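## Task

Move the tray so it rests entirely on the wall shelf. Neither the tray nor any crockery may drop freely by more than a few centimetres. At the end the risers must still be where they were, and every item on the tray must sit where it sat before. The arms' bases, in metres and facing in degrees counter-clockwise from +x, are: arm1 x=-0.66 y=-1.56 z=+1.01 facing +89; arm2 x=+0.89 y=-1.22 z=+1.03 facing -179; arm3 x=-1.67 y=-0.75 z=+0.96 facing -1; arm4 x=-0.26 y=-0.75 z=+0.95 facing -90. Afterwards, release everything and move the arms away. A result that holds only while a robot supports it does not count.

## Robot and tools

Setup: four identical i2rt Big YAM arms, named arm1, arm2, arm3 and arm4. Each has six revolute joints, a two-finger gripper and a wrist camera. There is also a fixed room camera, cam_high. All positions use one shared scene frame. Its origin is on the floor and +z points up. Base positions and facings are listed in the goals. A facing is measured counter-clockwise from +x, and it is the direction an arm unfolds toward when joint1 is 0. Fully stretched, the hand reaches about 1.0 m from the joint1 axis. 'hand' means the point halfway between the fingertips. The fingers point along its z axis and open and close along its y axis. No tool takes Cartesian targets. Every motion is given as joint angles.

execute_actions: 'actions' is a list holding either one action or nothing. An empty list just returns state and images. The action is an object keyed by arm name. Each arm gets an object {"joints": {...}}, so there is one separate block per arm, not one shared list. Inside it, each joint is named and given an absolute target, never an offset from the current value. The joints and their ranges: joint1_rad -2.879 to 2.879 (turns the whole arm about its base; positive is counter-clockwise seen from above). joint2_rad 0 to 3.141 (shoulder; 0 puts the upper arm pointing backward and about level, and larger values raise it and bring it forward). joint3_rad 0 to 3.019 (elbow; 0 is fully folded, and larger values open it). joint4_rad -1.692 to 1.57 (hand pitch; positive tips the fingers up). joint5_rad -1.57 to 1.57 (hand yaw; positive turns toward the arm's right). joint6_rad -2.094 to 2.094 (hand roll; positive is clockwise seen from behind). gripper_m 0 to 0.093, given in metres as the gap between the fingertips, with roughly 50 to 62 N per finger pad. A joint counts as arrived within ±0.045, 0.14, 0.09, 0.055, 0.03, 0.035 rad for joints 1 to 6, and ±0.003 m for the gripper. Every motion in one action starts together, but they may finish at different times. Joints run at different speeds, so the hand can sweep along a wide, curved path. Any joint or arm you leave out keeps pushing toward its previous target. 'cameras' lists which images to return: arm1_cam_wrist, arm2_cam_wrist, arm3_cam_wrist, arm4_cam_wrist, cam_high, or all. Leaving it out, null or ['all'] returns every camera, and [] returns none. The 'pictures' line gives the order of the images. If a call has an unknown key, an unknown camera or an out-of-range value, it is rejected and nothing moves.

wait: 'seconds' from 0 to 10. Nothing new is commanded. Returns state and images.

zoom_image: 'camera' is a camera name. 'region' is [x0, y0, x1, y1] in pixels of that camera's latest full image, with (0,0) at the top-left and at most 504x504. Wrist images are 504x504 fisheye. cam_high is 896x504.

read_manual: only returns licence text. finished_scene: pass the number of the current scene. This is final, and the result says whether the goal was met.

Reading results: joint_positions gives the current angles. joint_status says how each commanded joint ended. 'off_target' means it stopped short and may still be pushing. After 'contact_stop' or 'time_out', a joint holds where it stopped. A joint that timed out may keep a target near its position and keep pushing, and on_its_own reports this. To relieve that push, send the joint its reported position. 'joint command not followed' (usually with a 'cause:' line) means the self- and inter-arm collision check held back that arm's joint targets. Its gripper target still runs, and those joints show 'not_followed'. The held-back targets may be retried later on their own unless you replace them. on_its_own covers anything this call did not command. There, 'held at' is the target being held, not the actual position. If a stop is reported, the rest of the calls in that reply are skipped. A target very close to the current reading may not move the joint at all.

Cameras: calibration is provided per camera using OpenCV conventions, with K, distortion D and T_world_to_cam mapping scene coordinates to camera coordinates. Expect small errors of about a degree and a few millimetres. Wrist camera poses are calculated from joint readings, so they can be less accurate. With joints 1 and 6 at 0 and the hand level and pointing forward, the wrist camera sits on top of the hand, looking toward the fingertips.

Things to avoid: never press two arms against each other. A hard squeeze fails the task and ends the run, and a hard impact can too. The collision check may react too late, and it ignores fingers, gripper housings and wrist cameras between arms. The arms do not stop when they touch something and can push very hard. Do not drop, slam or let the tray or crockery fall. Keep every item inside the work area and off the floor. Occasionally a loose object may get a small push. Holding a load or pushing steadily heats the motors. A MOTOR HOT line appears at 85 °C. At 100 °C an OVER-TEMPERATURE FAULT makes that arm go limp and fall until it cools, and its joints then read 'limit_stop_at_motor_heat', so resend the targets. Some heat carries over into the next scene. The arms keep holding the last command while you are thinking, and longer replies make that time longer. When finished, open the grippers, move the arms clear, and check that the tray stays in place on its own.

Each tool is called after "Request:" as name(argument=value, ...) on one line, values as JSON.

## Session

Request:
execute_actions(actions=[])

Scene clock: 0.00 s.
arm1.joint_positions: joint1_rad=-1.518 joint2_rad=+0.599 joint3_rad=+1.325 joint4_rad=-1.390 joint5_rad=+0.019 joint6_rad=+0.470 gripper_m=+0.094
arm1.joint_status: not commanded
arm1.hand: x=-0.4319 y=-1.5565 z=+1.5093 quat_wxyz=(-0.425, -0.199, -0.877, -0.100) (m; scene frame)
arm2.joint_positions: joint1_rad=-0.581 joint2_rad=+0.633 joint3_rad=+1.398 joint4_rad=-1.312 joint5_rad=+0.006 joint6_rad=-0.235 gripper_m=+0.094
arm2.joint_status: not commanded
arm2.hand: x=+0.6955 y=-1.0846 z=+1.5809 quat_wxyz=(+0.192, -0.857, +0.146, +0.455) (m; scene frame)
arm3.joint_positions: joint1_rad=+0.104 joint2_rad=+0.521 joint3_rad=+1.406 joint4_rad=-1.212 joint5_rad=-0.275 joint6_rad=-0.267 gripper_m=+0.094
arm3.joint_status: not commanded
arm3.hand: x=-1.4801 y=-0.6951 z=+1.5605 quat_wxyz=(-0.585, +0.215, -0.780, -0.061) (m; scene frame)
arm4.joint_positions: joint1_rad=-0.713 joint2_rad=+0.484 joint3_rad=+1.417 joint4_rad=-1.204 joint5_rad=+0.251 joint6_rad=-0.307 gripper_m=+0.095
arm4.joint_status: not commanded
arm4.hand: x=-0.3992 y=-0.8537 z=+1.5647 quat_wxyz=(-0.064, -0.698, -0.372, +0.609) (m; scene frame)
pictures: arm1_cam_wrist, arm2_cam_wrist, arm3_cam_wrist, arm4_cam_wrist, cam_high
Images, in order (width x height): arm1_cam_wrist 504x504, arm2_cam_wrist 504x504, arm3_cam_wrist 504x504, arm4_cam_wrist 504x504, cam_high 896x504.

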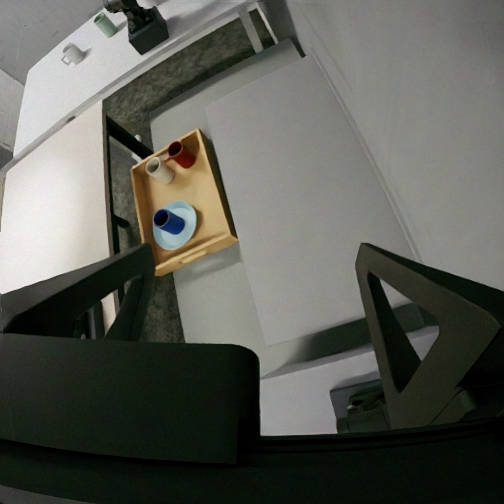

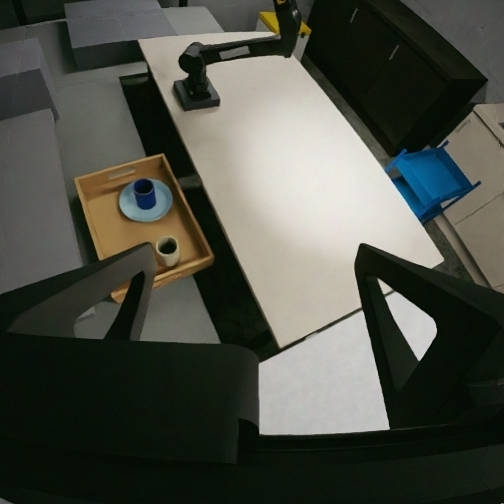

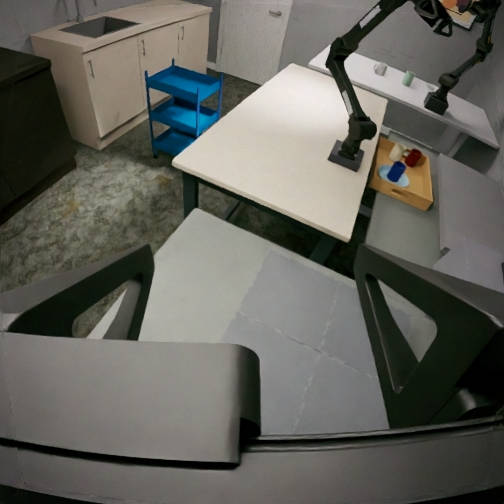

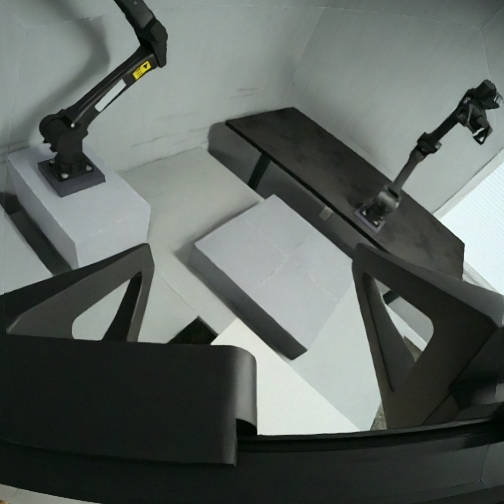

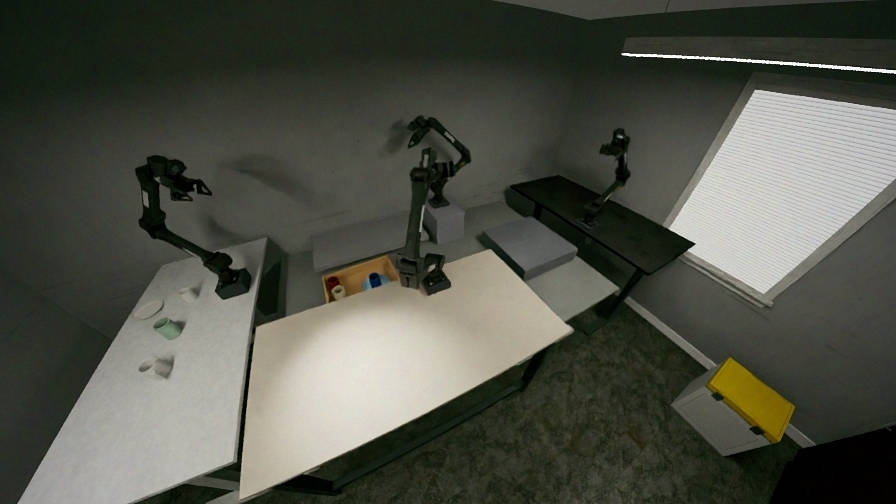

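Request:
zoom_image(camera="arm2_cam_wrist", region=[0, 90, 240, 320])

Request:
zoom_image(camera="arm1_cam_wrist", region=[110, 40, 350, 300])

Request:
zoom_image(camera="cam_high", region=[240, 190, 500, 320])

Region (0, 90, 240, 320) of arm2_cam_wrist's 504x504 image, scaled by 2.100, with more detail than that image has; it fills the top 483 rows of this view, and the rest is white.

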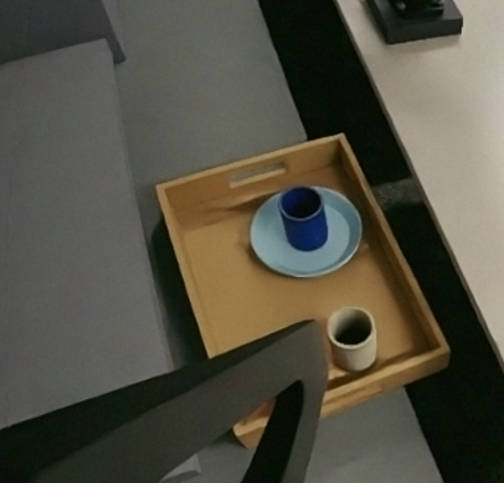

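Region (110, 40, 350, 300) of arm1_cam_wrist's 504x504 image, scaled by 1.938, with more detail than that image has; it fills the left 465 columns of this view, and the rest is white.

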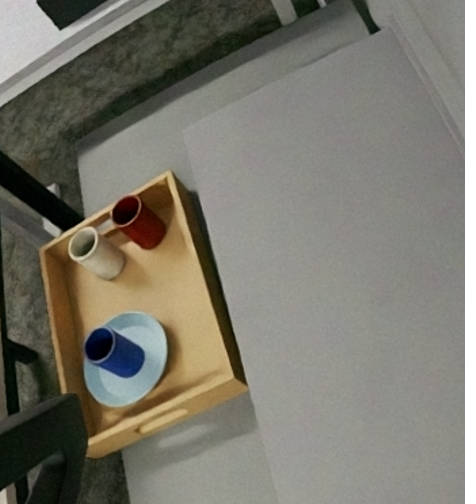

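Region (240, 190, 500, 320) of cam_high's 896x504 image, scaled by 1.938, with more detail than that image has.

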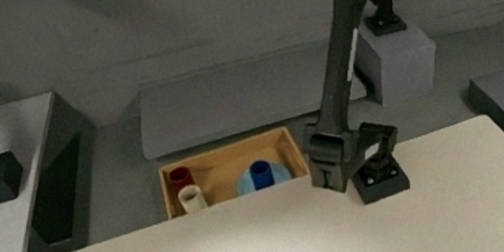

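Request:
execute_actions(actions=[{"arm1":{"joints":{"joint1_rad":-0.907,"joint2_rad":2.518,"joint3_rad":2.072,"joint4_rad":-1.125,"joint5_rad":0,"joint6_rad":-0.925,"gripper_m":0.06}},"arm2":{"joints":{"joint1_rad":-0.213,"joint2_rad":2.078,"joint3_rad":1.132,"joint4_rad":-0.625,"joint5_rad":0,"joint6_rad":-1.766,"gripper_m":0.06}}}], cameras=["arm1_cam_wrist","arm2_cam_wrist","cam_high"])

Scene clock: 34.80 s.
arm1.joint_positions: joint1_rad=-0.912 joint2_rad=+2.526 joint3_rad=+2.044 joint4_rad=-1.124 joint5_rad=+0.001 joint6_rad=-0.917 gripper_m=+0.060
arm1.joint_status: all done
arm1.hand: x=-0.0981 y=-1.1440 z=+0.8767 quat_wxyz=(+0.019, +0.702, -0.712, -0.003) (m; scene frame)
arm2.joint_positions: joint1_rad=-0.212 joint2_rad=+2.084 joint3_rad=+1.128 joint4_rad=-0.638 joint5_rad=+0.002 joint6_rad=-1.757 gripper_m=+0.060
arm2.joint_status: all done
arm2.hand: x=+0.4193 y=-1.1208 z=+0.9075 quat_wxyz=(-0.005, -0.711, -0.703, -0.003) (m; scene frame)
arm3.joint_positions: joint1_rad=+0.104 joint2_rad=+0.521 joint3_rad=+1.406 joint4_rad=-1.212 joint5_rad=-0.275 joint6_rad=-0.267 gripper_m=+0.094
arm3.joint_status: not commanded
arm3.hand: x=-1.4801 y=-0.6951 z=+1.5605 quat_wxyz=(-0.585, +0.215, -0.780, -0.061) (m; scene frame)
arm4.joint_positions: joint1_rad=-0.713 joint2_rad=+0.484 joint3_rad=+1.417 joint4_rad=-1.204 joint5_rad=+0.251 joint6_rad=-0.307 gripper_m=+0.095
arm4.joint_status: not commanded
arm4.hand: x=-0.3992 y=-0.8537 z=+1.5647 quat_wxyz=(-0.064, -0.698, -0.372, +0.609) (m; scene frame)
pictures: arm1_cam_wrist, arm2_cam_wrist, cam_high
camera_calibration (this result's frames):
arm1_cam_wrist: T_world_to_cam=[[0.999704, -0.0237149, -0.00545183, 0.0693889], [-0.0156384, -0.797798, 0.602722, -1.43784], [-0.0186429, -0.602458, -0.797933, 0.131779], [0, 0, 0, 1]] pos_world=[-0.0893971, -1.06607, 0.972146]
arm2_cam_wrist: T_world_to_cam=[[-0.9997, 0.0131525, -0.020668, 0.456188], [-0.001313, 0.81368, 0.581311, 0.388523], [0.0244629, 0.581164, -0.813419, 1.50257], [0, 0, 0, 1]] pos_world=[0.419804, -1.19537, 1.00579]
Images, in order (width x height): arm1_cam_wrist 504x504, arm2_cam_wrist 504x504, cam_high 896x504.

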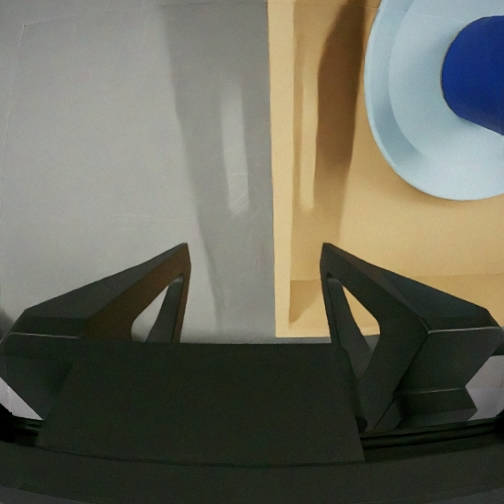

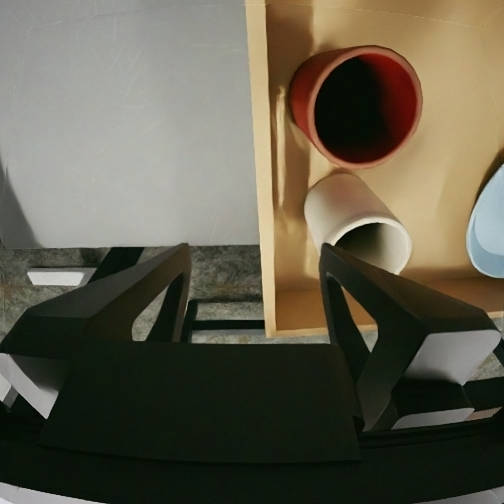

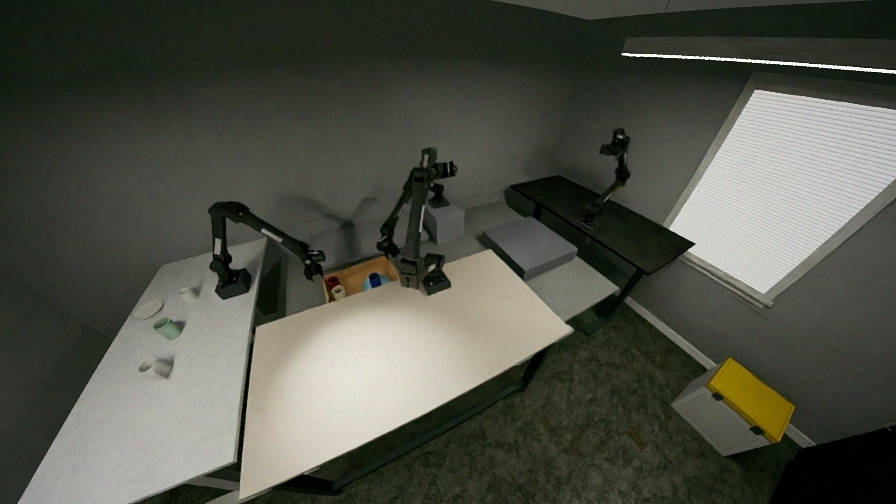

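Request:
execute_actions(actions=[{"arm1":{"joints":{"joint1_rad":-0.925,"joint2_rad":2.755,"joint3_rad":2.205,"joint4_rad":-0.99,"joint6_rad":-0.95,"gripper_m":0.05}},"arm2":{"joints":{"joint1_rad":-0.245,"joint2_rad":2.415,"joint3_rad":1.222,"joint4_rad":-0.36,"joint6_rad":-1.8,"gripper_m":0.04}}}], cameras=["arm1_cam_wrist","arm2_cam_wrist"])

Scene clock: 46.87 s.
arm1.joint_positions: joint1_rad=-0.912 joint2_rad=+2.698 joint3_rad=+2.197 joint4_rad=-1.000 joint5_rad=-0.002 joint6_rad=-0.942 gripper_m=+0.050
arm1.joint_status: all done
arm1.hand: x=-0.0617 y=-1.1170 z=+0.8088 quat_wxyz=(-0.034, +0.710, -0.704, +0.004) (m; scene frame)
arm2.joint_positions: joint1_rad=-0.243 joint2_rad=+2.356 joint3_rad=+1.228 joint4_rad=-0.366 joint5_rad=+0.001 joint6_rad=-1.793 gripper_m=+0.040
arm2.joint_status: all done
arm2.hand: x=+0.3840 y=-1.0981 z=+0.7984 quat_wxyz=(+0.036, -0.708, -0.705, +0.024) (m; scene frame)
arm3.joint_positions: joint1_rad=+0.104 joint2_rad=+0.521 joint3_rad=+1.406 joint4_rad=-1.212 joint5_rad=-0.275 joint6_rad=-0.267 gripper_m=+0.094
arm3.joint_status: not commanded
arm3.hand: x=-1.4801 y=-0.6951 z=+1.5605 quat_wxyz=(-0.585, +0.215, -0.780, -0.061) (m; scene frame)
arm4.joint_positions: joint1_rad=-0.713 joint2_rad=+0.484 joint3_rad=+1.417 joint4_rad=-1.204 joint5_rad=+0.251 joint6_rad=-0.307 gripper_m=+0.095
arm4.joint_status: not commanded
arm4.hand: x=-0.3992 y=-0.8537 z=+1.5647 quat_wxyz=(-0.064, -0.698, -0.372, +0.609) (m; scene frame)
pictures: arm1_cam_wrist, arm2_cam_wrist
camera_calibration (this result's frames):
arm1_cam_wrist: T_world_to_cam=[[0.997033, -0.00207687, 0.0769468, -0.00928942], [-0.043955, -0.835991, 0.546981, -1.37412], [0.0631908, -0.54874, -0.833602, 0.188421], [0, 0, 0, 1]] pos_world=[-0.0630443, -1.04538, 0.909403]
arm2_cam_wrist: T_world_to_cam=[[-0.997071, 0.0074074, 0.0761155, 0.333738], [0.0513987, 0.80189, 0.595257, 0.389113], [-0.0566269, 0.597426, -0.799923, 1.43971], [0, 0, 0, 1]] pos_world=[0.394287, -1.17462, 0.894634]
Images, in order (width x height): arm1_cam_wrist 504x504, arm2_cam_wrist 504x504.

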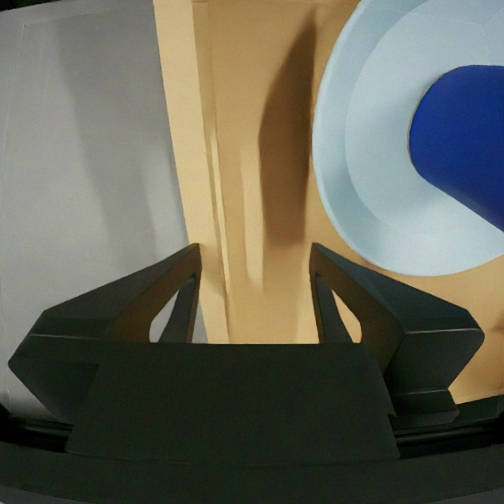

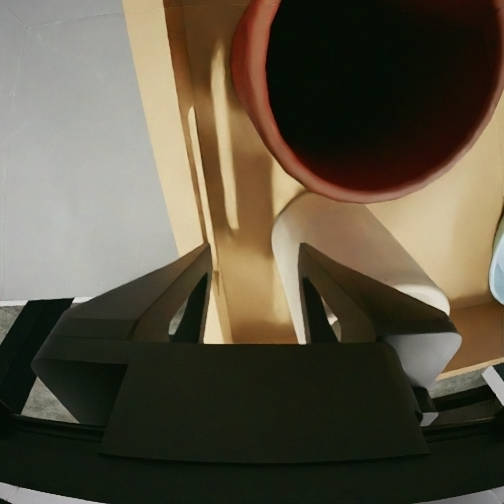

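Probably still settling.

Request:
execute_actions(actions=[], cameras=["arm1_cam_wrist","arm2_cam_wrist"])

Scene clock: 48.03 s.
arm1.joint_positions: joint1_rad=-0.912 joint2_rad=+2.698 joint3_rad=+2.197 joint4_rad=-1.000 joint5_rad=-0.002 joint6_rad=-0.942 gripper_m=+0.050
arm1.joint_status: all done
arm1.hand: x=-0.0617 y=-1.1170 z=+0.8088 quat_wxyz=(-0.034, +0.710, -0.704, +0.004) (m; scene frame)
arm2.joint_positions: joint1_rad=-0.243 joint2_rad=+2.356 joint3_rad=+1.228 joint4_rad=-0.366 joint5_rad=+0.001 joint6_rad=-1.793 gripper_m=+0.040
arm2.joint_status: all done
arm2.hand: x=+0.3840 y=-1.0981 z=+0.7984 quat_wxyz=(+0.036, -0.708, -0.705, +0.024) (m; scene frame)
arm3.joint_positions: joint1_rad=+0.104 joint2_rad=+0.521 joint3_rad=+1.406 joint4_rad=-1.212 joint5_rad=-0.275 joint6_rad=-0.267 gripper_m=+0.094
arm3.joint_status: not commanded
arm3.hand: x=-1.4801 y=-0.6951 z=+1.5605 quat_wxyz=(-0.585, +0.215, -0.780, -0.061) (m; scene frame)
arm4.joint_positions: joint1_rad=-0.713 joint2_rad=+0.484 joint3_rad=+1.417 joint4_rad=-1.204 joint5_rad=+0.251 joint6_rad=-0.307 gripper_m=+0.095
arm4.joint_status: not commanded
arm4.hand: x=-0.3992 y=-0.8537 z=+1.5647 quat_wxyz=(-0.064, -0.698, -0.372, +0.609) (m; scene frame)
pictures: arm1_cam_wrist, arm2_cam_wrist
camera_calibration (this result's frames):
arm1_cam_wrist: T_world_to_cam=[[0.997033, -0.00207687, 0.0769468, -0.00928942], [-0.043955, -0.835991, 0.546981, -1.37412], [0.0631908, -0.54874, -0.833602, 0.188421], [0, 0, 0, 1]] pos_world=[-0.0630443, -1.04538, 0.909403]
arm2_cam_wrist: T_world_to_cam=[[-0.997071, 0.0074074, 0.0761155, 0.333738], [0.0513987, 0.80189, 0.595257, 0.389113], [-0.0566269, 0.597426, -0.799923, 1.43971], [0, 0, 0, 1]] pos_world=[0.394287, -1.17462, 0.894634]
Images, in order (width x height): arm1_cam_wrist 504x504, arm2_cam_wrist 504x504.

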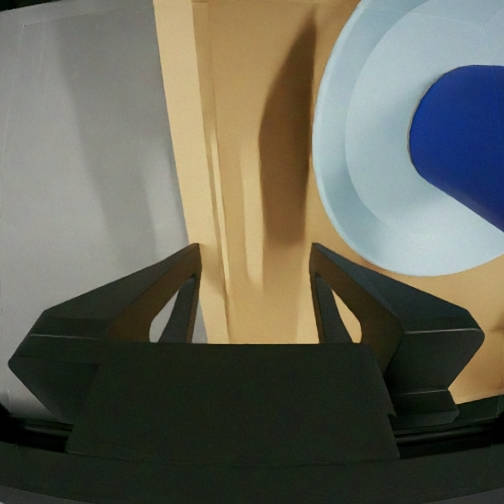

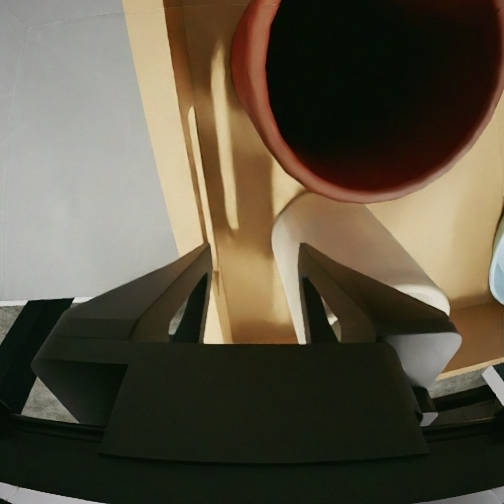

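Request:
execute_actions(actions=[{"arm1":{"joints":{"joint1_rad":-0.94,"joint2_rad":2.68,"joint4_rad":-1.13}},"arm2":{"joints":{"joint1_rad":-0.23,"joint2_rad":2.33,"joint4_rad":-0.55}}}], cameras=["arm1_cam_wrist","arm2_cam_wrist"])

Scene clock: 52.97 s.
arm1.joint_positions: joint1_rad=-0.928 joint2_rad=+2.694 joint3_rad=+2.197 joint4_rad=-1.116 joint5_rad=-0.002 joint6_rad=-0.942 gripper_m=+0.050
arm1.joint_status: all done
arm1.hand: x=-0.0770 y=-1.1427 z=+0.8112 quat_wxyz=(+0.022, +0.704, -0.709, -0.005) (m; scene frame)
arm2.joint_positions: joint1_rad=-0.238 joint2_rad=+2.354 joint3_rad=+1.227 joint4_rad=-0.538 joint5_rad=+0.001 joint6_rad=-1.793 gripper_m=+0.040
arm2.joint_status: all done
arm2.hand: x=+0.4239 y=-1.1097 z=+0.7993 quat_wxyz=(-0.035, -0.706, -0.707, -0.021) (m; scene frame)
arm3.joint_positions: joint1_rad=+0.104 joint2_rad=+0.521 joint3_rad=+1.406 joint4_rad=-1.212 joint5_rad=-0.275 joint6_rad=-0.267 gripper_m=+0.094
arm3.joint_status: not commanded
arm3.hand: x=-1.4801 y=-0.6951 z=+1.5605 quat_wxyz=(-0.585, +0.215, -0.780, -0.061) (m; scene frame)
arm4.joint_positions: joint1_rad=-0.713 joint2_rad=+0.484 joint3_rad=+1.417 joint4_rad=-1.204 joint5_rad=+0.251 joint6_rad=-0.307 gripper_m=+0.095
arm4.joint_status: not commanded
arm4.hand: x=-0.3992 y=-0.8537 z=+1.5647 quat_wxyz=(-0.064, -0.698, -0.372, +0.609) (m; scene frame)
pictures: arm1_cam_wrist, arm2_cam_wrist
camera_calibration (this result's frames):
arm1_cam_wrist: T_world_to_cam=[[0.999784, -0.0158441, -0.0134205, 0.0634398], [-0.00452628, -0.797089, 0.603845, -1.39622], [-0.0202647, -0.603654, -0.796989, 0.0784144], [0, 0, 0, 1]] pos_world=[-0.0681567, -1.06457, 0.906447]
arm2_cam_wrist: T_world_to_cam=[[-0.99603, 0.00142801, -0.0890014, 0.498402], [-0.0492834, 0.823784, 0.564757, 0.487171], [0.0741245, 0.566902, -0.820444, 1.37681], [0, 0, 0, 1]] pos_world=[0.418378, -1.18255, 0.89882]
Images, in order (width x height): arm1_cam_wrist 504x504, arm2_cam_wrist 504x504.

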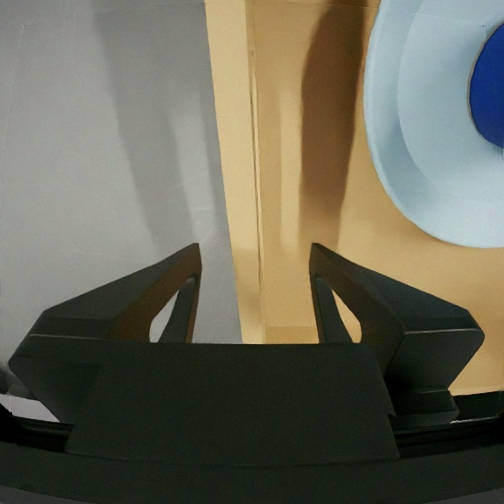

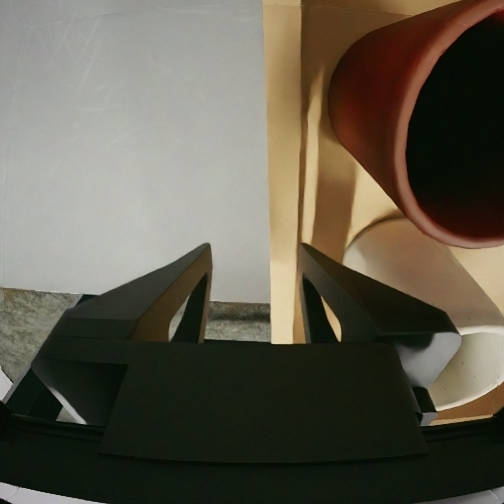

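Request:
execute_actions(actions=[{"arm1":{"joints":{"joint3_rad":2.01,"joint4_rad":-0.81}},"arm2":{"joints":{"joint2_rad":2.49,"joint4_rad":-0.33,"gripper_m":0.045}}}], cameras=["arm1_cam_wrist","arm2_cam_wrist"])

Scene clock: 60.23 s.
arm1.joint_positions: joint1_rad=-0.928 joint2_rad=+2.676 joint3_rad=+2.002 joint4_rad=-0.826 joint5_rad=-0.002 joint6_rad=-0.942 gripper_m=+0.050
arm1.joint_status: all done
arm1.hand: x=-0.0863 y=-1.1493 z=+0.7624 quat_wxyz=(-0.034, +0.704, -0.709, +0.004) (m; scene frame)
arm2.joint_positions: joint1_rad=-0.237 joint2_rad=+2.488 joint3_rad=+1.227 joint4_rad=-0.338 joint5_rad=-0.001 joint6_rad=-1.795 gripper_m=+0.045
arm2.joint_status: all done
arm2.hand: x=+0.4280 y=-1.1116 z=+0.7355 quat_wxyz=(-0.008, -0.706, -0.708, -0.003) (m; scene frame)
arm3.joint_positions: joint1_rad=+0.104 joint2_rad=+0.521 joint3_rad=+1.406 joint4_rad=-1.212 joint5_rad=-0.275 joint6_rad=-0.267 gripper_m=+0.094
arm3.joint_status: not commanded
arm3.hand: x=-1.4801 y=-0.6951 z=+1.5605 quat_wxyz=(-0.585, +0.215, -0.780, -0.061) (m; scene frame)
arm4.joint_positions: joint1_rad=-0.713 joint2_rad=+0.484 joint3_rad=+1.417 joint4_rad=-1.204 joint5_rad=+0.251 joint6_rad=-0.307 gripper_m=+0.095
arm4.joint_status: not commanded
arm4.hand: x=-0.3992 y=-0.8537 z=+1.5647 quat_wxyz=(-0.064, -0.698, -0.372, +0.609) (m; scene frame)
pictures: arm1_cam_wrist, arm2_cam_wrist
camera_calibration (this result's frames):
arm1_cam_wrist: T_world_to_cam=[[0.996811, -0.0177028, 0.0778142, 0.0000316135], [-0.0575239, -0.835237, 0.546873, -1.37702], [0.0553122, -0.549605, -0.833592, 0.131856], [0, 0, 0, 1]] pos_world=[-0.0865365, -1.07767, 0.862967]
arm2_cam_wrist: T_world_to_cam=[[-0.999673, -0.000273993, -0.0255702, 0.449901], [-0.0149958, 0.816239, 0.57752, 0.492518], [0.0207131, 0.577715, -0.815976, 1.35676], [0, 0, 0, 1]] pos_world=[0.429037, -1.18571, 0.834149]
Images, in order (width x height): arm1_cam_wrist 504x504, arm2_cam_wrist 504x504.

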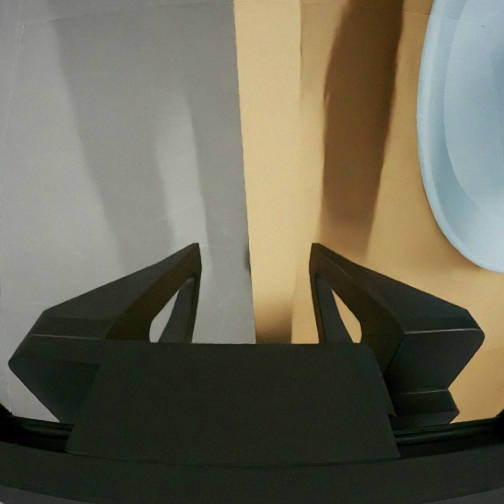

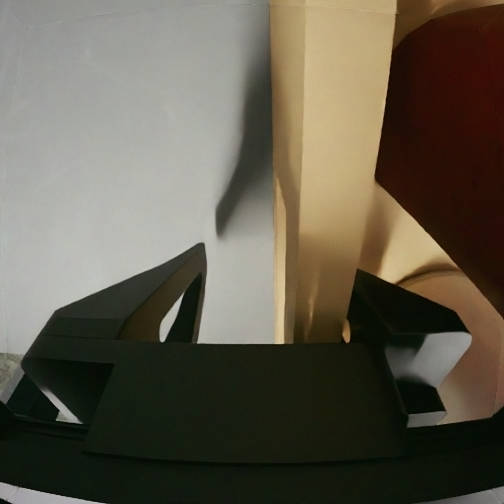

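Request:
execute_actions(actions=[{"arm1":{"joints":{"joint2_rad":2.705,"joint4_rad":-0.72}},"arm2":{"joints":{"joint4_rad":-0.26}}}], cameras=[])

Request:
execute_actions(actions=[{"arm1":{"joints":{"gripper_m":0}},"arm2":{"joints":{"gripper_m":0}}}], cameras=["arm1_cam_wrist","arm2_cam_wrist"])

Scene clock: 64.57 s.
arm1.joint_positions: joint1_rad=-0.928 joint2_rad=+2.678 joint3_rad=+2.002 joint4_rad=-0.737 joint5_rad=-0.002 joint6_rad=-0.942 gripper_m=+0.050
arm1.joint_status: all done
arm1.hand: x=-0.0691 y=-1.1370 z=+0.7635 quat_wxyz=(-0.077, +0.703, -0.707, +0.011) (m; scene frame)
arm2.joint_positions: joint1_rad=-0.237 joint2_rad=+2.488 joint3_rad=+1.227 joint4_rad=-0.275 joint5_rad=-0.001 joint6_rad=-1.795 gripper_m=+0.045
arm2.joint_status: all done
arm2.hand: x=+0.4129 y=-1.1082 z=+0.7357 quat_wxyz=(+0.019, -0.706, -0.708, +0.014) (m; scene frame)
arm3.joint_positions: joint1_rad=+0.104 joint2_rad=+0.521 joint3_rad=+1.406 joint4_rad=-1.212 joint5_rad=-0.275 joint6_rad=-0.267 gripper_m=+0.094
arm3.joint_status: not commanded
arm3.hand: x=-1.4801 y=-0.6951 z=+1.5605 quat_wxyz=(-0.585, +0.215, -0.780, -0.061) (m; scene frame)
arm4.joint_positions: joint1_rad=-0.713 joint2_rad=+0.484 joint3_rad=+1.417 joint4_rad=-1.204 joint5_rad=+0.251 joint6_rad=-0.307 gripper_m=+0.095
arm4.joint_status: not commanded
arm4.hand: x=-0.3992 y=-0.8537 z=+1.5647 quat_wxyz=(-0.064, -0.698, -0.372, +0.609) (m; scene frame)
pictures: none
No camera images: the call's "cameras" was empty. Leave "cameras" out to get every camera's image.

Scene clock: 65.17 s.
arm1.joint_positions: joint1_rad=-0.923 joint2_rad=+2.680 joint3_rad=+1.993 joint4_rad=-0.739 joint5_rad=-0.015 joint6_rad=-0.968 gripper_m=+0.011
arm1.joint_status: gripper_m off_target (ended at +0.011, target +0.000)
arm1.hand: x=-0.0773 y=-1.1356 z=+0.7586 quat_wxyz=(-0.071, +0.714, -0.697, +0.004) (m; scene frame)
arm2.joint_positions: joint1_rad=-0.232 joint2_rad=+2.488 joint3_rad=+1.228 joint4_rad=-0.286 joint5_rad=+0.001 joint6_rad=-1.826 gripper_m=+0.012
arm2.joint_status: gripper_m off_target (ended at +0.012, target +0.000)
arm2.hand: x=+0.4142 y=-1.1107 z=+0.7356 quat_wxyz=(+0.015, -0.693, -0.721, +0.010) (m; scene frame)
arm3.joint_positions: joint1_rad=+0.104 joint2_rad=+0.521 joint3_rad=+1.406 joint4_rad=-1.212 joint5_rad=-0.275 joint6_rad=-0.267 gripper_m=+0.094
arm3.joint_status: not commanded
arm3.hand: x=-1.4801 y=-0.6951 z=+1.5605 quat_wxyz=(-0.585, +0.215, -0.780, -0.061) (m; scene frame)
arm4.joint_positions: joint1_rad=-0.713 joint2_rad=+0.484 joint3_rad=+1.417 joint4_rad=-1.204 joint5_rad=+0.251 joint6_rad=-0.307 gripper_m=+0.095
arm4.joint_status: not commanded
arm4.hand: x=-0.3992 y=-0.8537 z=+1.5647 quat_wxyz=(-0.064, -0.698, -0.372, +0.609) (m; scene frame)
pictures: arm1_cam_wrist, arm2_cam_wrist
camera_calibration (this result's frames):
arm1_cam_wrist: T_world_to_cam=[[0.991353, 0.00804828, 0.130977, -0.0198887], [-0.0590028, -0.864194, 0.499688, -1.36025], [0.117211, -0.503095, -0.856246, 0.210541], [0, 0, 0, 1]] pos_world=[-0.0852198, -1.06944, 0.862582]
arm2_cam_wrist: T_world_to_cam=[[-0.998977, -0.0367476, 0.0263377, 0.357083], [-0.0141802, 0.80782, 0.589259, 0.473174], [-0.04293, 0.588283, -0.807515, 1.38851], [0, 0, 0, 1]] pos_world=[0.423036, -1.18595, 0.833013]
Images, in order (width x height): arm1_cam_wrist 504x504, arm2_cam_wrist 504x504.

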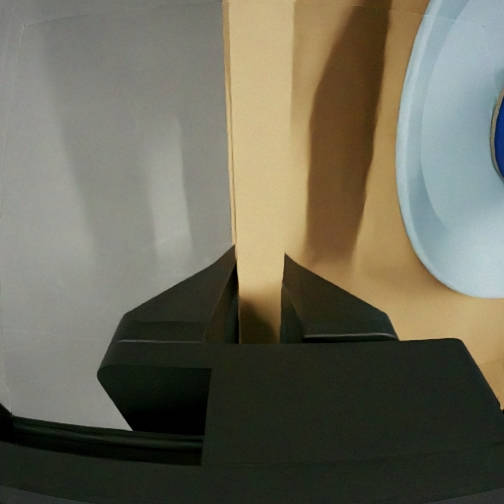

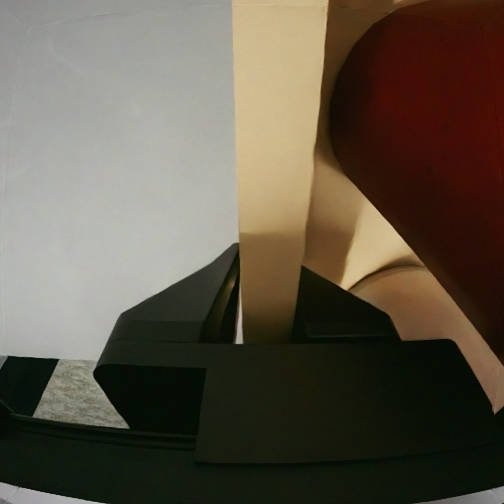

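Request:
execute_actions(actions=[{"arm1":{"joints":{"joint2_rad":2.48,"joint3_rad":1.94,"joint4_rad":-0.85,"joint6_rad":-0.97}},"arm2":{"joints":{"joint2_rad":2.225,"joint3_rad":1.135,"joint4_rad":-0.44,"joint6_rad":-1.83}}}], cameras=["cam_high"])

Request:
execute_actions(actions=[{"arm1":{"joints":{"joint2_rad":2.335,"joint3_rad":1.955,"joint4_rad":-1.01}},"arm2":{"joints":{"joint2_rad":1.995,"joint3_rad":1.108,"joint4_rad":-0.64}},"arm4":{"joints":{"joint1_rad":0.3,"joint5_rad":0,"joint6_rad":0,"joint4_rad":-1.45}}}])

Scene clock: 74.20 s.
arm1.joint_positions: joint1_rad=-0.965 joint2_rad=+2.561 joint3_rad=+1.932 joint4_rad=-0.819 joint5_rad=+0.005 joint6_rad=-1.036 gripper_m=+0.011
arm1.joint_status: joint6_rad time_out (moved -0.068 of -0.002); the others done
arm1.on_its_own: joint6_rad reads -1.036 and still pushes toward -0.970 since a time_out
arm1.hand: x=-0.0640 y=-1.1674 z=+0.8184 quat_wxyz=(-0.058, +0.723, -0.688, +0.015) (m; scene frame)
arm2.joint_positions: joint1_rad=-0.205 joint2_rad=+2.320 joint3_rad=+1.143 joint4_rad=-0.417 joint5_rad=-0.022 joint6_rad=-1.825 gripper_m=+0.011
arm2.joint_status: all done
arm2.hand: x=+0.4278 y=-1.1307 z=+0.8011 quat_wxyz=(-0.012, -0.684, -0.730, +0.007) (m; scene frame)
arm3.joint_positions: joint1_rad=+0.104 joint2_rad=+0.521 joint3_rad=+1.406 joint4_rad=-1.212 joint5_rad=-0.275 joint6_rad=-0.267 gripper_m=+0.094
arm3.joint_status: not commanded
arm3.hand: x=-1.4801 y=-0.6951 z=+1.5605 quat_wxyz=(-0.585, +0.215, -0.780, -0.061) (m; scene frame)
arm4.joint_positions: joint1_rad=-0.713 joint2_rad=+0.484 joint3_rad=+1.417 joint4_rad=-1.204 joint5_rad=+0.251 joint6_rad=-0.307 gripper_m=+0.095
arm4.joint_status: not commanded
arm4.hand: x=-0.3992 y=-0.8537 z=+1.5647 quat_wxyz=(-0.064, -0.698, -0.372, +0.609) (m; scene frame)
pictures: cam_high
Images, in order (width x height): cam_high 896x504.

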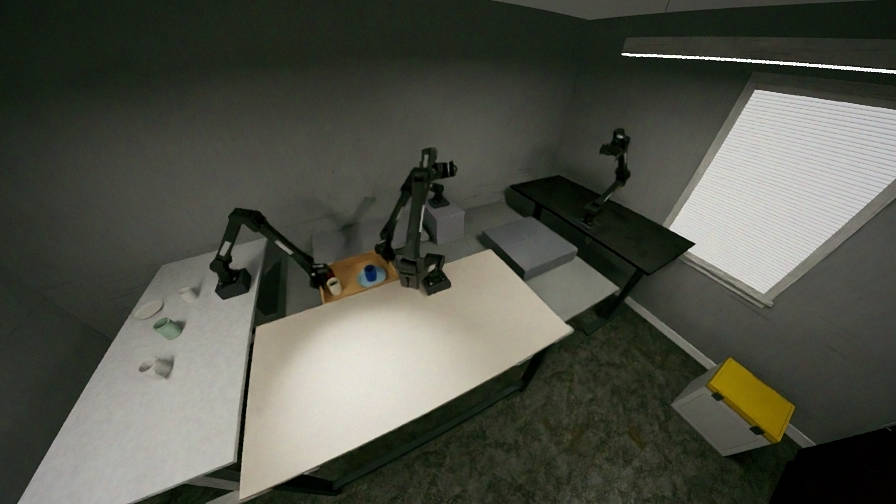

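not run: a stop came earlier in this reply.

Request:
execute_actions(actions=[{"arm1":{"joints":{"joint1_rad":-0.9,"joint2_rad":2.41,"joint3_rad":1.94,"joint4_rad":-0.87}},"arm2":{"joints":{"joint1_rad":-0.27,"joint2_rad":2.15,"joint3_rad":1.13,"joint4_rad":-0.45}},"arm4":{"joints":{"joint1_rad":0.3,"joint5_rad":0,"joint6_rad":0,"joint4_rad":-1.45}}}], cameras=[])

Request:
execute_actions(actions=[{"arm1":{"joints":{"joint2_rad":2.27,"joint3_rad":1.95,"joint4_rad":-1.02}},"arm2":{"joints":{"joint2_rad":1.925,"joint3_rad":1.105,"joint4_rad":-0.65}}}], cameras=["arm4_cam_wrist","cam_high"])

Scene clock: 82.43 s.
arm1.joint_positions: joint1_rad=-0.935 joint2_rad=+2.511 joint3_rad=+1.927 joint4_rad=-0.840 joint5_rad=+0.002 joint6_rad=-1.004 gripper_m=+0.011
arm1.joint_status: all done
arm1.hand: x=-0.0701 y=-1.1446 z=+0.8509 quat_wxyz=(-0.070, +0.722, -0.688, +0.014) (m; scene frame)
arm2.joint_positions: joint1_rad=-0.238 joint2_rad=+2.273 joint3_rad=+1.143 joint4_rad=-0.434 joint5_rad=-0.015 joint6_rad=-1.851 gripper_m=+0.011
arm2.joint_status: all done
arm2.hand: x=+0.4191 y=-1.1111 z=+0.8227 quat_wxyz=(+0.003, -0.686, -0.727, +0.012) (m; scene frame)
arm3.joint_positions: joint1_rad=+0.104 joint2_rad=+0.521 joint3_rad=+1.406 joint4_rad=-1.212 joint5_rad=-0.275 joint6_rad=-0.267 gripper_m=+0.094
arm3.joint_status: not commanded
arm3.hand: x=-1.4801 y=-0.6951 z=+1.5605 quat_wxyz=(-0.585, +0.215, -0.780, -0.061) (m; scene frame)
arm4.joint_positions: joint1_rad=+0.293 joint2_rad=+0.484 joint3_rad=+1.417 joint4_rad=-1.434 joint5_rad=+0.001 joint6_rad=-0.008 gripper_m=+0.095
arm4.joint_status: all done
arm4.hand: x=-0.2051 y=-0.9025 z=+1.5085 quat_wxyz=(-0.403, -0.509, -0.695, +0.309) (m; scene frame)
pictures: none
No camera images: the call's "cameras" was empty. Leave "cameras" out to get every camera's image.

Scene clock: 83.57 s.
arm1.joint_positions: joint1_rad=-0.937 joint2_rad=+2.347 joint3_rad=+1.927 joint4_rad=-0.998 joint5_rad=+0.005 joint6_rad=-1.006 gripper_m=+0.011
arm1.joint_status: all done
arm1.hand: x=-0.0690 y=-1.1460 z=+0.9608 quat_wxyz=(-0.074, +0.722, -0.688, +0.017) (m; scene frame)
arm2.joint_positions: joint1_rad=-0.237 joint2_rad=+2.020 joint3_rad=+1.105 joint4_rad=-0.641 joint5_rad=-0.015 joint6_rad=-1.851 gripper_m=+0.012
arm2.joint_status: all done
arm2.hand: x=+0.4195 y=-1.1116 z=+0.9315 quat_wxyz=(+0.006, -0.686, -0.727, +0.014) (m; scene frame)
arm3.joint_positions: joint1_rad=+0.104 joint2_rad=+0.521 joint3_rad=+1.406 joint4_rad=-1.212 joint5_rad=-0.275 joint6_rad=-0.267 gripper_m=+0.094
arm3.joint_status: not commanded
arm3.hand: x=-1.4801 y=-0.6951 z=+1.5605 quat_wxyz=(-0.585, +0.215, -0.780, -0.061) (m; scene frame)
arm4.joint_positions: joint1_rad=+0.293 joint2_rad=+0.484 joint3_rad=+1.417 joint4_rad=-1.434 joint5_rad=+0.001 joint6_rad=-0.008 gripper_m=+0.095
arm4.joint_status: not commanded
arm4.hand: x=-0.2051 y=-0.9025 z=+1.5085 quat_wxyz=(-0.403, -0.509, -0.695, +0.309) (m; scene frame)
pictures: arm4_cam_wrist, cam_high
camera_calibration (this result's frames):
arm4_cam_wrist: T_world_to_cam=[[-0.951597, -0.307196, 0.00968792, -0.482712], [-0.283645, 0.865631, -0.412587, 1.34961], [0.118359, -0.395365, -0.910867, 1.16204], [0, 0, 0, 1]] pos_world=[-0.214075, -0.857124, 1.61997]
Images, in order (width x height): arm4_cam_wrist 504x504, cam_high 896x504.

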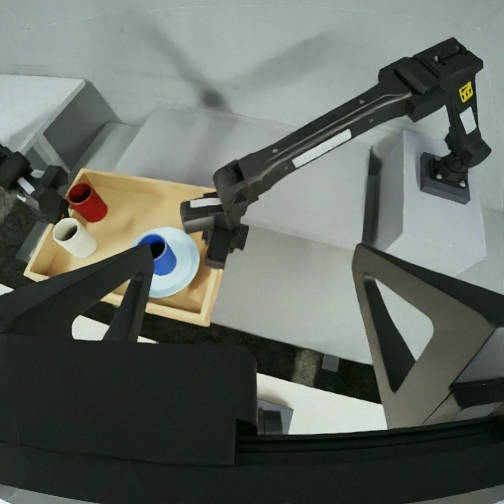

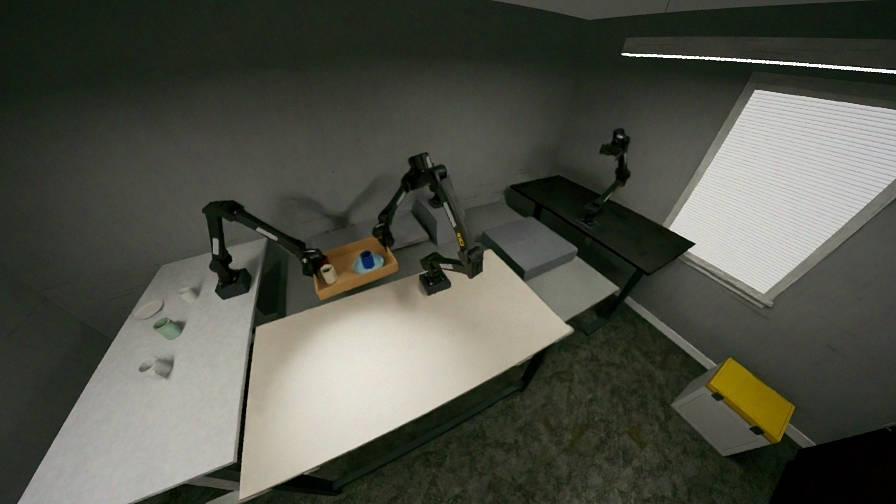

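Request:
execute_actions(actions=[{"arm1":{"joints":{"joint1_rad":-1.07,"joint2_rad":2.1,"joint3_rad":1.63,"joint4_rad":-0.87,"joint5_rad":-0.02,"joint6_rad":-1.12}},"arm2":{"joints":{"joint1_rad":-0.02,"joint2_rad":1.95,"joint3_rad":1.15,"joint4_rad":-0.665,"joint6_rad":-1.61}}}], cameras=[])

Request:
execute_actions(actions=[{"arm1":{"joints":{"joint1_rad":-1.21,"joint2_rad":1.955,"joint3_rad":1.37,"joint4_rad":-0.75,"joint5_rad":-0.04,"joint6_rad":-1.25}},"arm2":{"joints":{"joint1_rad":0.2,"joint2_rad":2.0,"joint3_rad":1.25,"joint4_rad":-0.71,"joint6_rad":-1.4}}}], cameras=["arm4_cam_wrist","cam_high"])

Scene clock: 98.27 s.
arm1.joint_positions: joint1_rad=-1.090 joint2_rad=+2.204 joint3_rad=+1.611 joint4_rad=-0.847 joint5_rad=-0.015 joint6_rad=-1.171 gripper_m=+0.011
arm1.joint_status: joint6_rad time_out (moved -0.165 of -0.114); the others done
arm1.on_its_own: joint6_rad reads -1.171 and still pushes toward -1.120 since a time_out
arm1.hand: x=-0.0794 y=-1.2701 z=+0.9446 quat_wxyz=(-0.063, +0.727, -0.684, +0.015) (m; scene frame)
arm2.joint_positions: joint1_rad=-0.001 joint2_rad=+2.036 joint3_rad=+1.108 joint4_rad=-0.645 joint5_rad=-0.017 joint6_rad=-1.631 gripper_m=+0.011
arm2.joint_status: all done
arm2.hand: x=+0.4113 y=-1.2252 z=+0.9251 quat_wxyz=(-0.002, -0.680, -0.733, +0.009) (m; scene frame)
arm3.joint_positions: joint1_rad=+0.104 joint2_rad=+0.521 joint3_rad=+1.406 joint4_rad=-1.212 joint5_rad=-0.275 joint6_rad=-0.267 gripper_m=+0.094
arm3.joint_status: not commanded
arm3.hand: x=-1.4801 y=-0.6951 z=+1.5605 quat_wxyz=(-0.585, +0.215, -0.780, -0.061) (m; scene frame)
arm4.joint_positions: joint1_rad=+0.293 joint2_rad=+0.484 joint3_rad=+1.417 joint4_rad=-1.434 joint5_rad=+0.001 joint6_rad=-0.008 gripper_m=+0.095
arm4.joint_status: not commanded
arm4.hand: x=-0.2051 y=-0.9025 z=+1.5085 quat_wxyz=(-0.403, -0.509, -0.695, +0.309) (m; scene frame)
pictures: none
No camera images: the call's "cameras" was empty. Leave "cameras" out to get every camera's image.

not run: a stop came earlier in this reply.

Request:
execute_actions(actions=[{"arm1":{"joints":{"joint1_rad":-1.18,"joint2_rad":1.93,"joint3_rad":1.38,"joint4_rad":-0.76,"joint5_rad":-0.04,"joint6_rad":-1.27}},"arm2":{"joints":{"joint1_rad":0.2,"joint2_rad":2.0,"joint3_rad":1.29,"joint4_rad":-0.72,"joint6_rad":-1.4}}}], cameras=["arm4_cam_wrist","cam_high"])

Scene clock: 102.97 s.
arm1.joint_positions: joint1_rad=-1.207 joint2_rad=+2.029 joint3_rad=+1.356 joint4_rad=-0.768 joint5_rad=-0.030 joint6_rad=-1.268 gripper_m=+0.011
arm1.joint_status: all done
arm1.hand: x=-0.1148 y=-1.3606 z=+0.9648 quat_wxyz=(-0.064, +0.720, -0.691, +0.015) (m; scene frame)
arm2.joint_positions: joint1_rad=+0.198 joint2_rad=+2.089 joint3_rad=+1.239 joint4_rad=-0.689 joint5_rad=-0.007 joint6_rad=-1.408 gripper_m=+0.011
arm2.joint_status: all done
arm2.hand: x=+0.3756 y=-1.3284 z=+0.9319 quat_wxyz=(+0.010, -0.689, -0.725, +0.019) (m; scene frame)
arm3.joint_positions: joint1_rad=+0.104 joint2_rad=+0.521 joint3_rad=+1.406 joint4_rad=-1.212 joint5_rad=-0.275 joint6_rad=-0.267 gripper_m=+0.094
arm3.joint_status: not commanded
arm3.hand: x=-1.4801 y=-0.6951 z=+1.5605 quat_wxyz=(-0.585, +0.215, -0.780, -0.061) (m; scene frame)
arm4.joint_positions: joint1_rad=+0.293 joint2_rad=+0.484 joint3_rad=+1.417 joint4_rad=-1.434 joint5_rad=+0.001 joint6_rad=-0.008 gripper_m=+0.095
arm4.joint_status: not commanded
arm4.hand: x=-0.2051 y=-0.9025 z=+1.5085 quat_wxyz=(-0.403, -0.509, -0.695, +0.309) (m; scene frame)
pictures: arm4_cam_wrist, cam_high
camera_calibration (this result's frames):
arm4_cam_wrist: T_world_to_cam=[[-0.951597, -0.307196, 0.00968792, -0.482712], [-0.283645, 0.865631, -0.412587, 1.34961], [0.118359, -0.395365, -0.910867, 1.16204], [0, 0, 0, 1]] pos_world=[-0.214075, -0.857124, 1.61997]
Images, in order (width x height): arm4_cam_wrist 504x504, cam_high 896x504.

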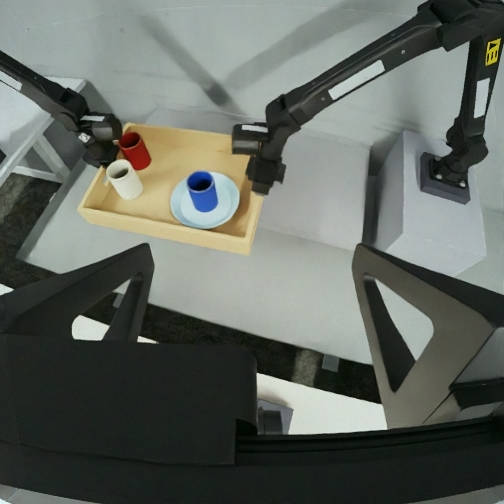

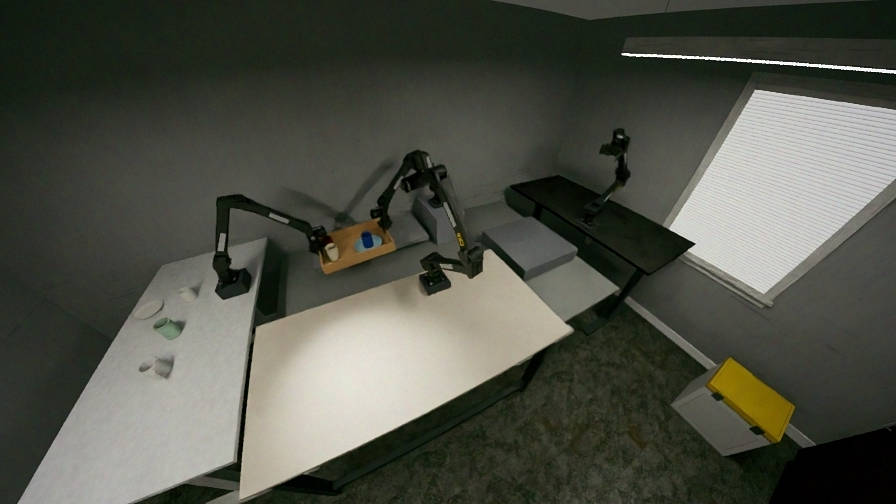

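Request:
execute_actions(actions=[{"arm1":{"joints":{"joint1_rad":-1.36,"joint2_rad":1.84,"joint3_rad":1.22,"joint4_rad":-0.71,"joint5_rad":-0.065,"joint6_rad":-1.44}},"arm2":{"joints":{"joint1_rad":0.365,"joint2_rad":2.09,"joint3_rad":1.49,"joint4_rad":-0.82,"joint6_rad":-1.22}}}], cameras=[])

Request:
execute_actions(actions=[{"arm1":{"joints":{"joint1_rad":-1.56,"joint2_rad":1.79,"joint3_rad":1.13,"joint4_rad":-0.68,"joint5_rad":-0.09,"joint6_rad":-1.63}},"arm2":{"joints":{"joint1_rad":0.515,"joint2_rad":2.215,"joint3_rad":1.735,"joint4_rad":-0.94,"joint6_rad":-1.065}}}], cameras=["arm4_cam_wrist","cam_high"])

Scene clock: 107.23 s.
arm1.joint_positions: joint1_rad=-1.372 joint2_rad=+1.943 joint3_rad=+1.193 joint4_rad=-0.704 joint5_rad=-0.052 joint6_rad=-1.430 gripper_m=+0.011
arm1.joint_status: all done
arm1.hand: x=-0.1392 y=-1.4584 z=+0.9606 quat_wxyz=(-0.061, +0.720, -0.691, +0.012) (m; scene frame)
arm2.joint_positions: joint1_rad=+0.356 joint2_rad=+2.185 joint3_rad=+1.428 joint4_rad=-0.787 joint5_rad=-0.002 joint6_rad=-1.241 gripper_m=+0.011
arm2.joint_status: all done
arm2.hand: x=+0.3519 y=-1.4263 z=+0.9315 quat_wxyz=(+0.009, -0.692, -0.722, +0.016) (m; scene frame)
arm3.joint_positions: joint1_rad=+0.104 joint2_rad=+0.521 joint3_rad=+1.406 joint4_rad=-1.212 joint5_rad=-0.275 joint6_rad=-0.267 gripper_m=+0.094
arm3.joint_status: not commanded
arm3.hand: x=-1.4801 y=-0.6951 z=+1.5605 quat_wxyz=(-0.585, +0.215, -0.780, -0.061) (m; scene frame)
arm4.joint_positions: joint1_rad=+0.293 joint2_rad=+0.484 joint3_rad=+1.417 joint4_rad=-1.434 joint5_rad=+0.001 joint6_rad=-0.008 gripper_m=+0.095
arm4.joint_status: not commanded
arm4.hand: x=-0.2051 y=-0.9025 z=+1.5085 quat_wxyz=(-0.403, -0.509, -0.695, +0.309) (m; scene frame)
pictures: none
No camera images: the call's "cameras" was empty. Leave "cameras" out to get every camera's image.

Scene clock: 108.53 s.
arm1.joint_positions: joint1_rad=-1.568 joint2_rad=+1.890 joint3_rad=+1.100 joint4_rad=-0.671 joint5_rad=-0.073 joint6_rad=-1.618 gripper_m=+0.011
arm1.joint_status: all done
arm1.hand: x=-0.1590 y=-1.5577 z=+0.9604 quat_wxyz=(-0.063, +0.717, -0.694, +0.014) (m; scene frame)
arm2.joint_positions: joint1_rad=+0.498 joint2_rad=+2.311 joint3_rad=+1.671 joint4_rad=-0.901 joint5_rad=+0.005 joint6_rad=-1.086 gripper_m=+0.011
arm2.joint_status: all done
arm2.hand: x=+0.3328 y=-1.5299 z=+0.9297 quat_wxyz=(+0.011, -0.697, -0.717, +0.018) (m; scene frame)
arm3.joint_positions: joint1_rad=+0.104 joint2_rad=+0.521 joint3_rad=+1.406 joint4_rad=-1.212 joint5_rad=-0.275 joint6_rad=-0.267 gripper_m=+0.094
arm3.joint_status: not commanded
arm3.hand: x=-1.4801 y=-0.6951 z=+1.5605 quat_wxyz=(-0.585, +0.215, -0.780, -0.061) (m; scene frame)
arm4.joint_positions: joint1_rad=+0.293 joint2_rad=+0.484 joint3_rad=+1.417 joint4_rad=-1.434 joint5_rad=+0.001 joint6_rad=-0.008 gripper_m=+0.095
arm4.joint_status: not commanded
arm4.hand: x=-0.2051 y=-0.9025 z=+1.5085 quat_wxyz=(-0.403, -0.509, -0.695, +0.309) (m; scene frame)
pictures: arm4_cam_wrist, cam_high
camera_calibration (this result's frames):
arm4_cam_wrist: T_world_to_cam=[[-0.951597, -0.307196, 0.00968792, -0.482712], [-0.283645, 0.865631, -0.412587, 1.34961], [0.118359, -0.395365, -0.910867, 1.16204], [0, 0, 0, 1]] pos_world=[-0.214075, -0.857124, 1.61997]
Images, in order (width x height): arm4_cam_wrist 504x504, cam_high 896x504.

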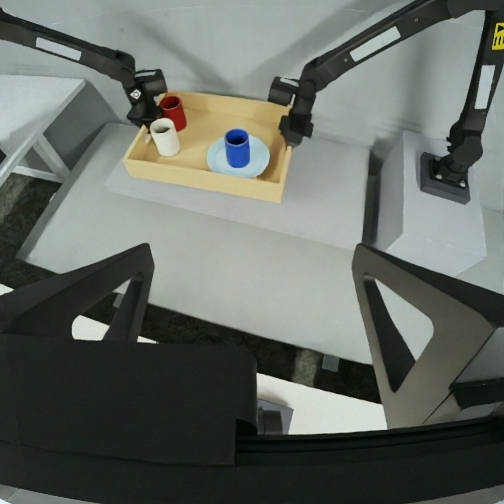

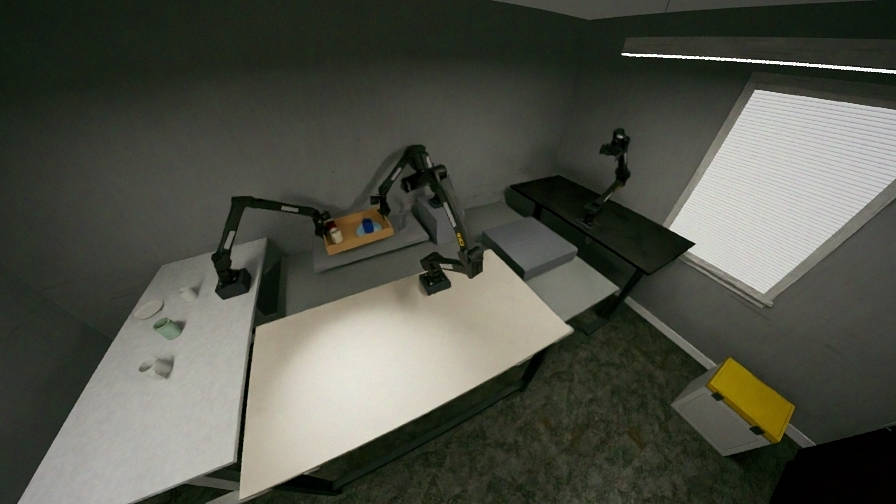

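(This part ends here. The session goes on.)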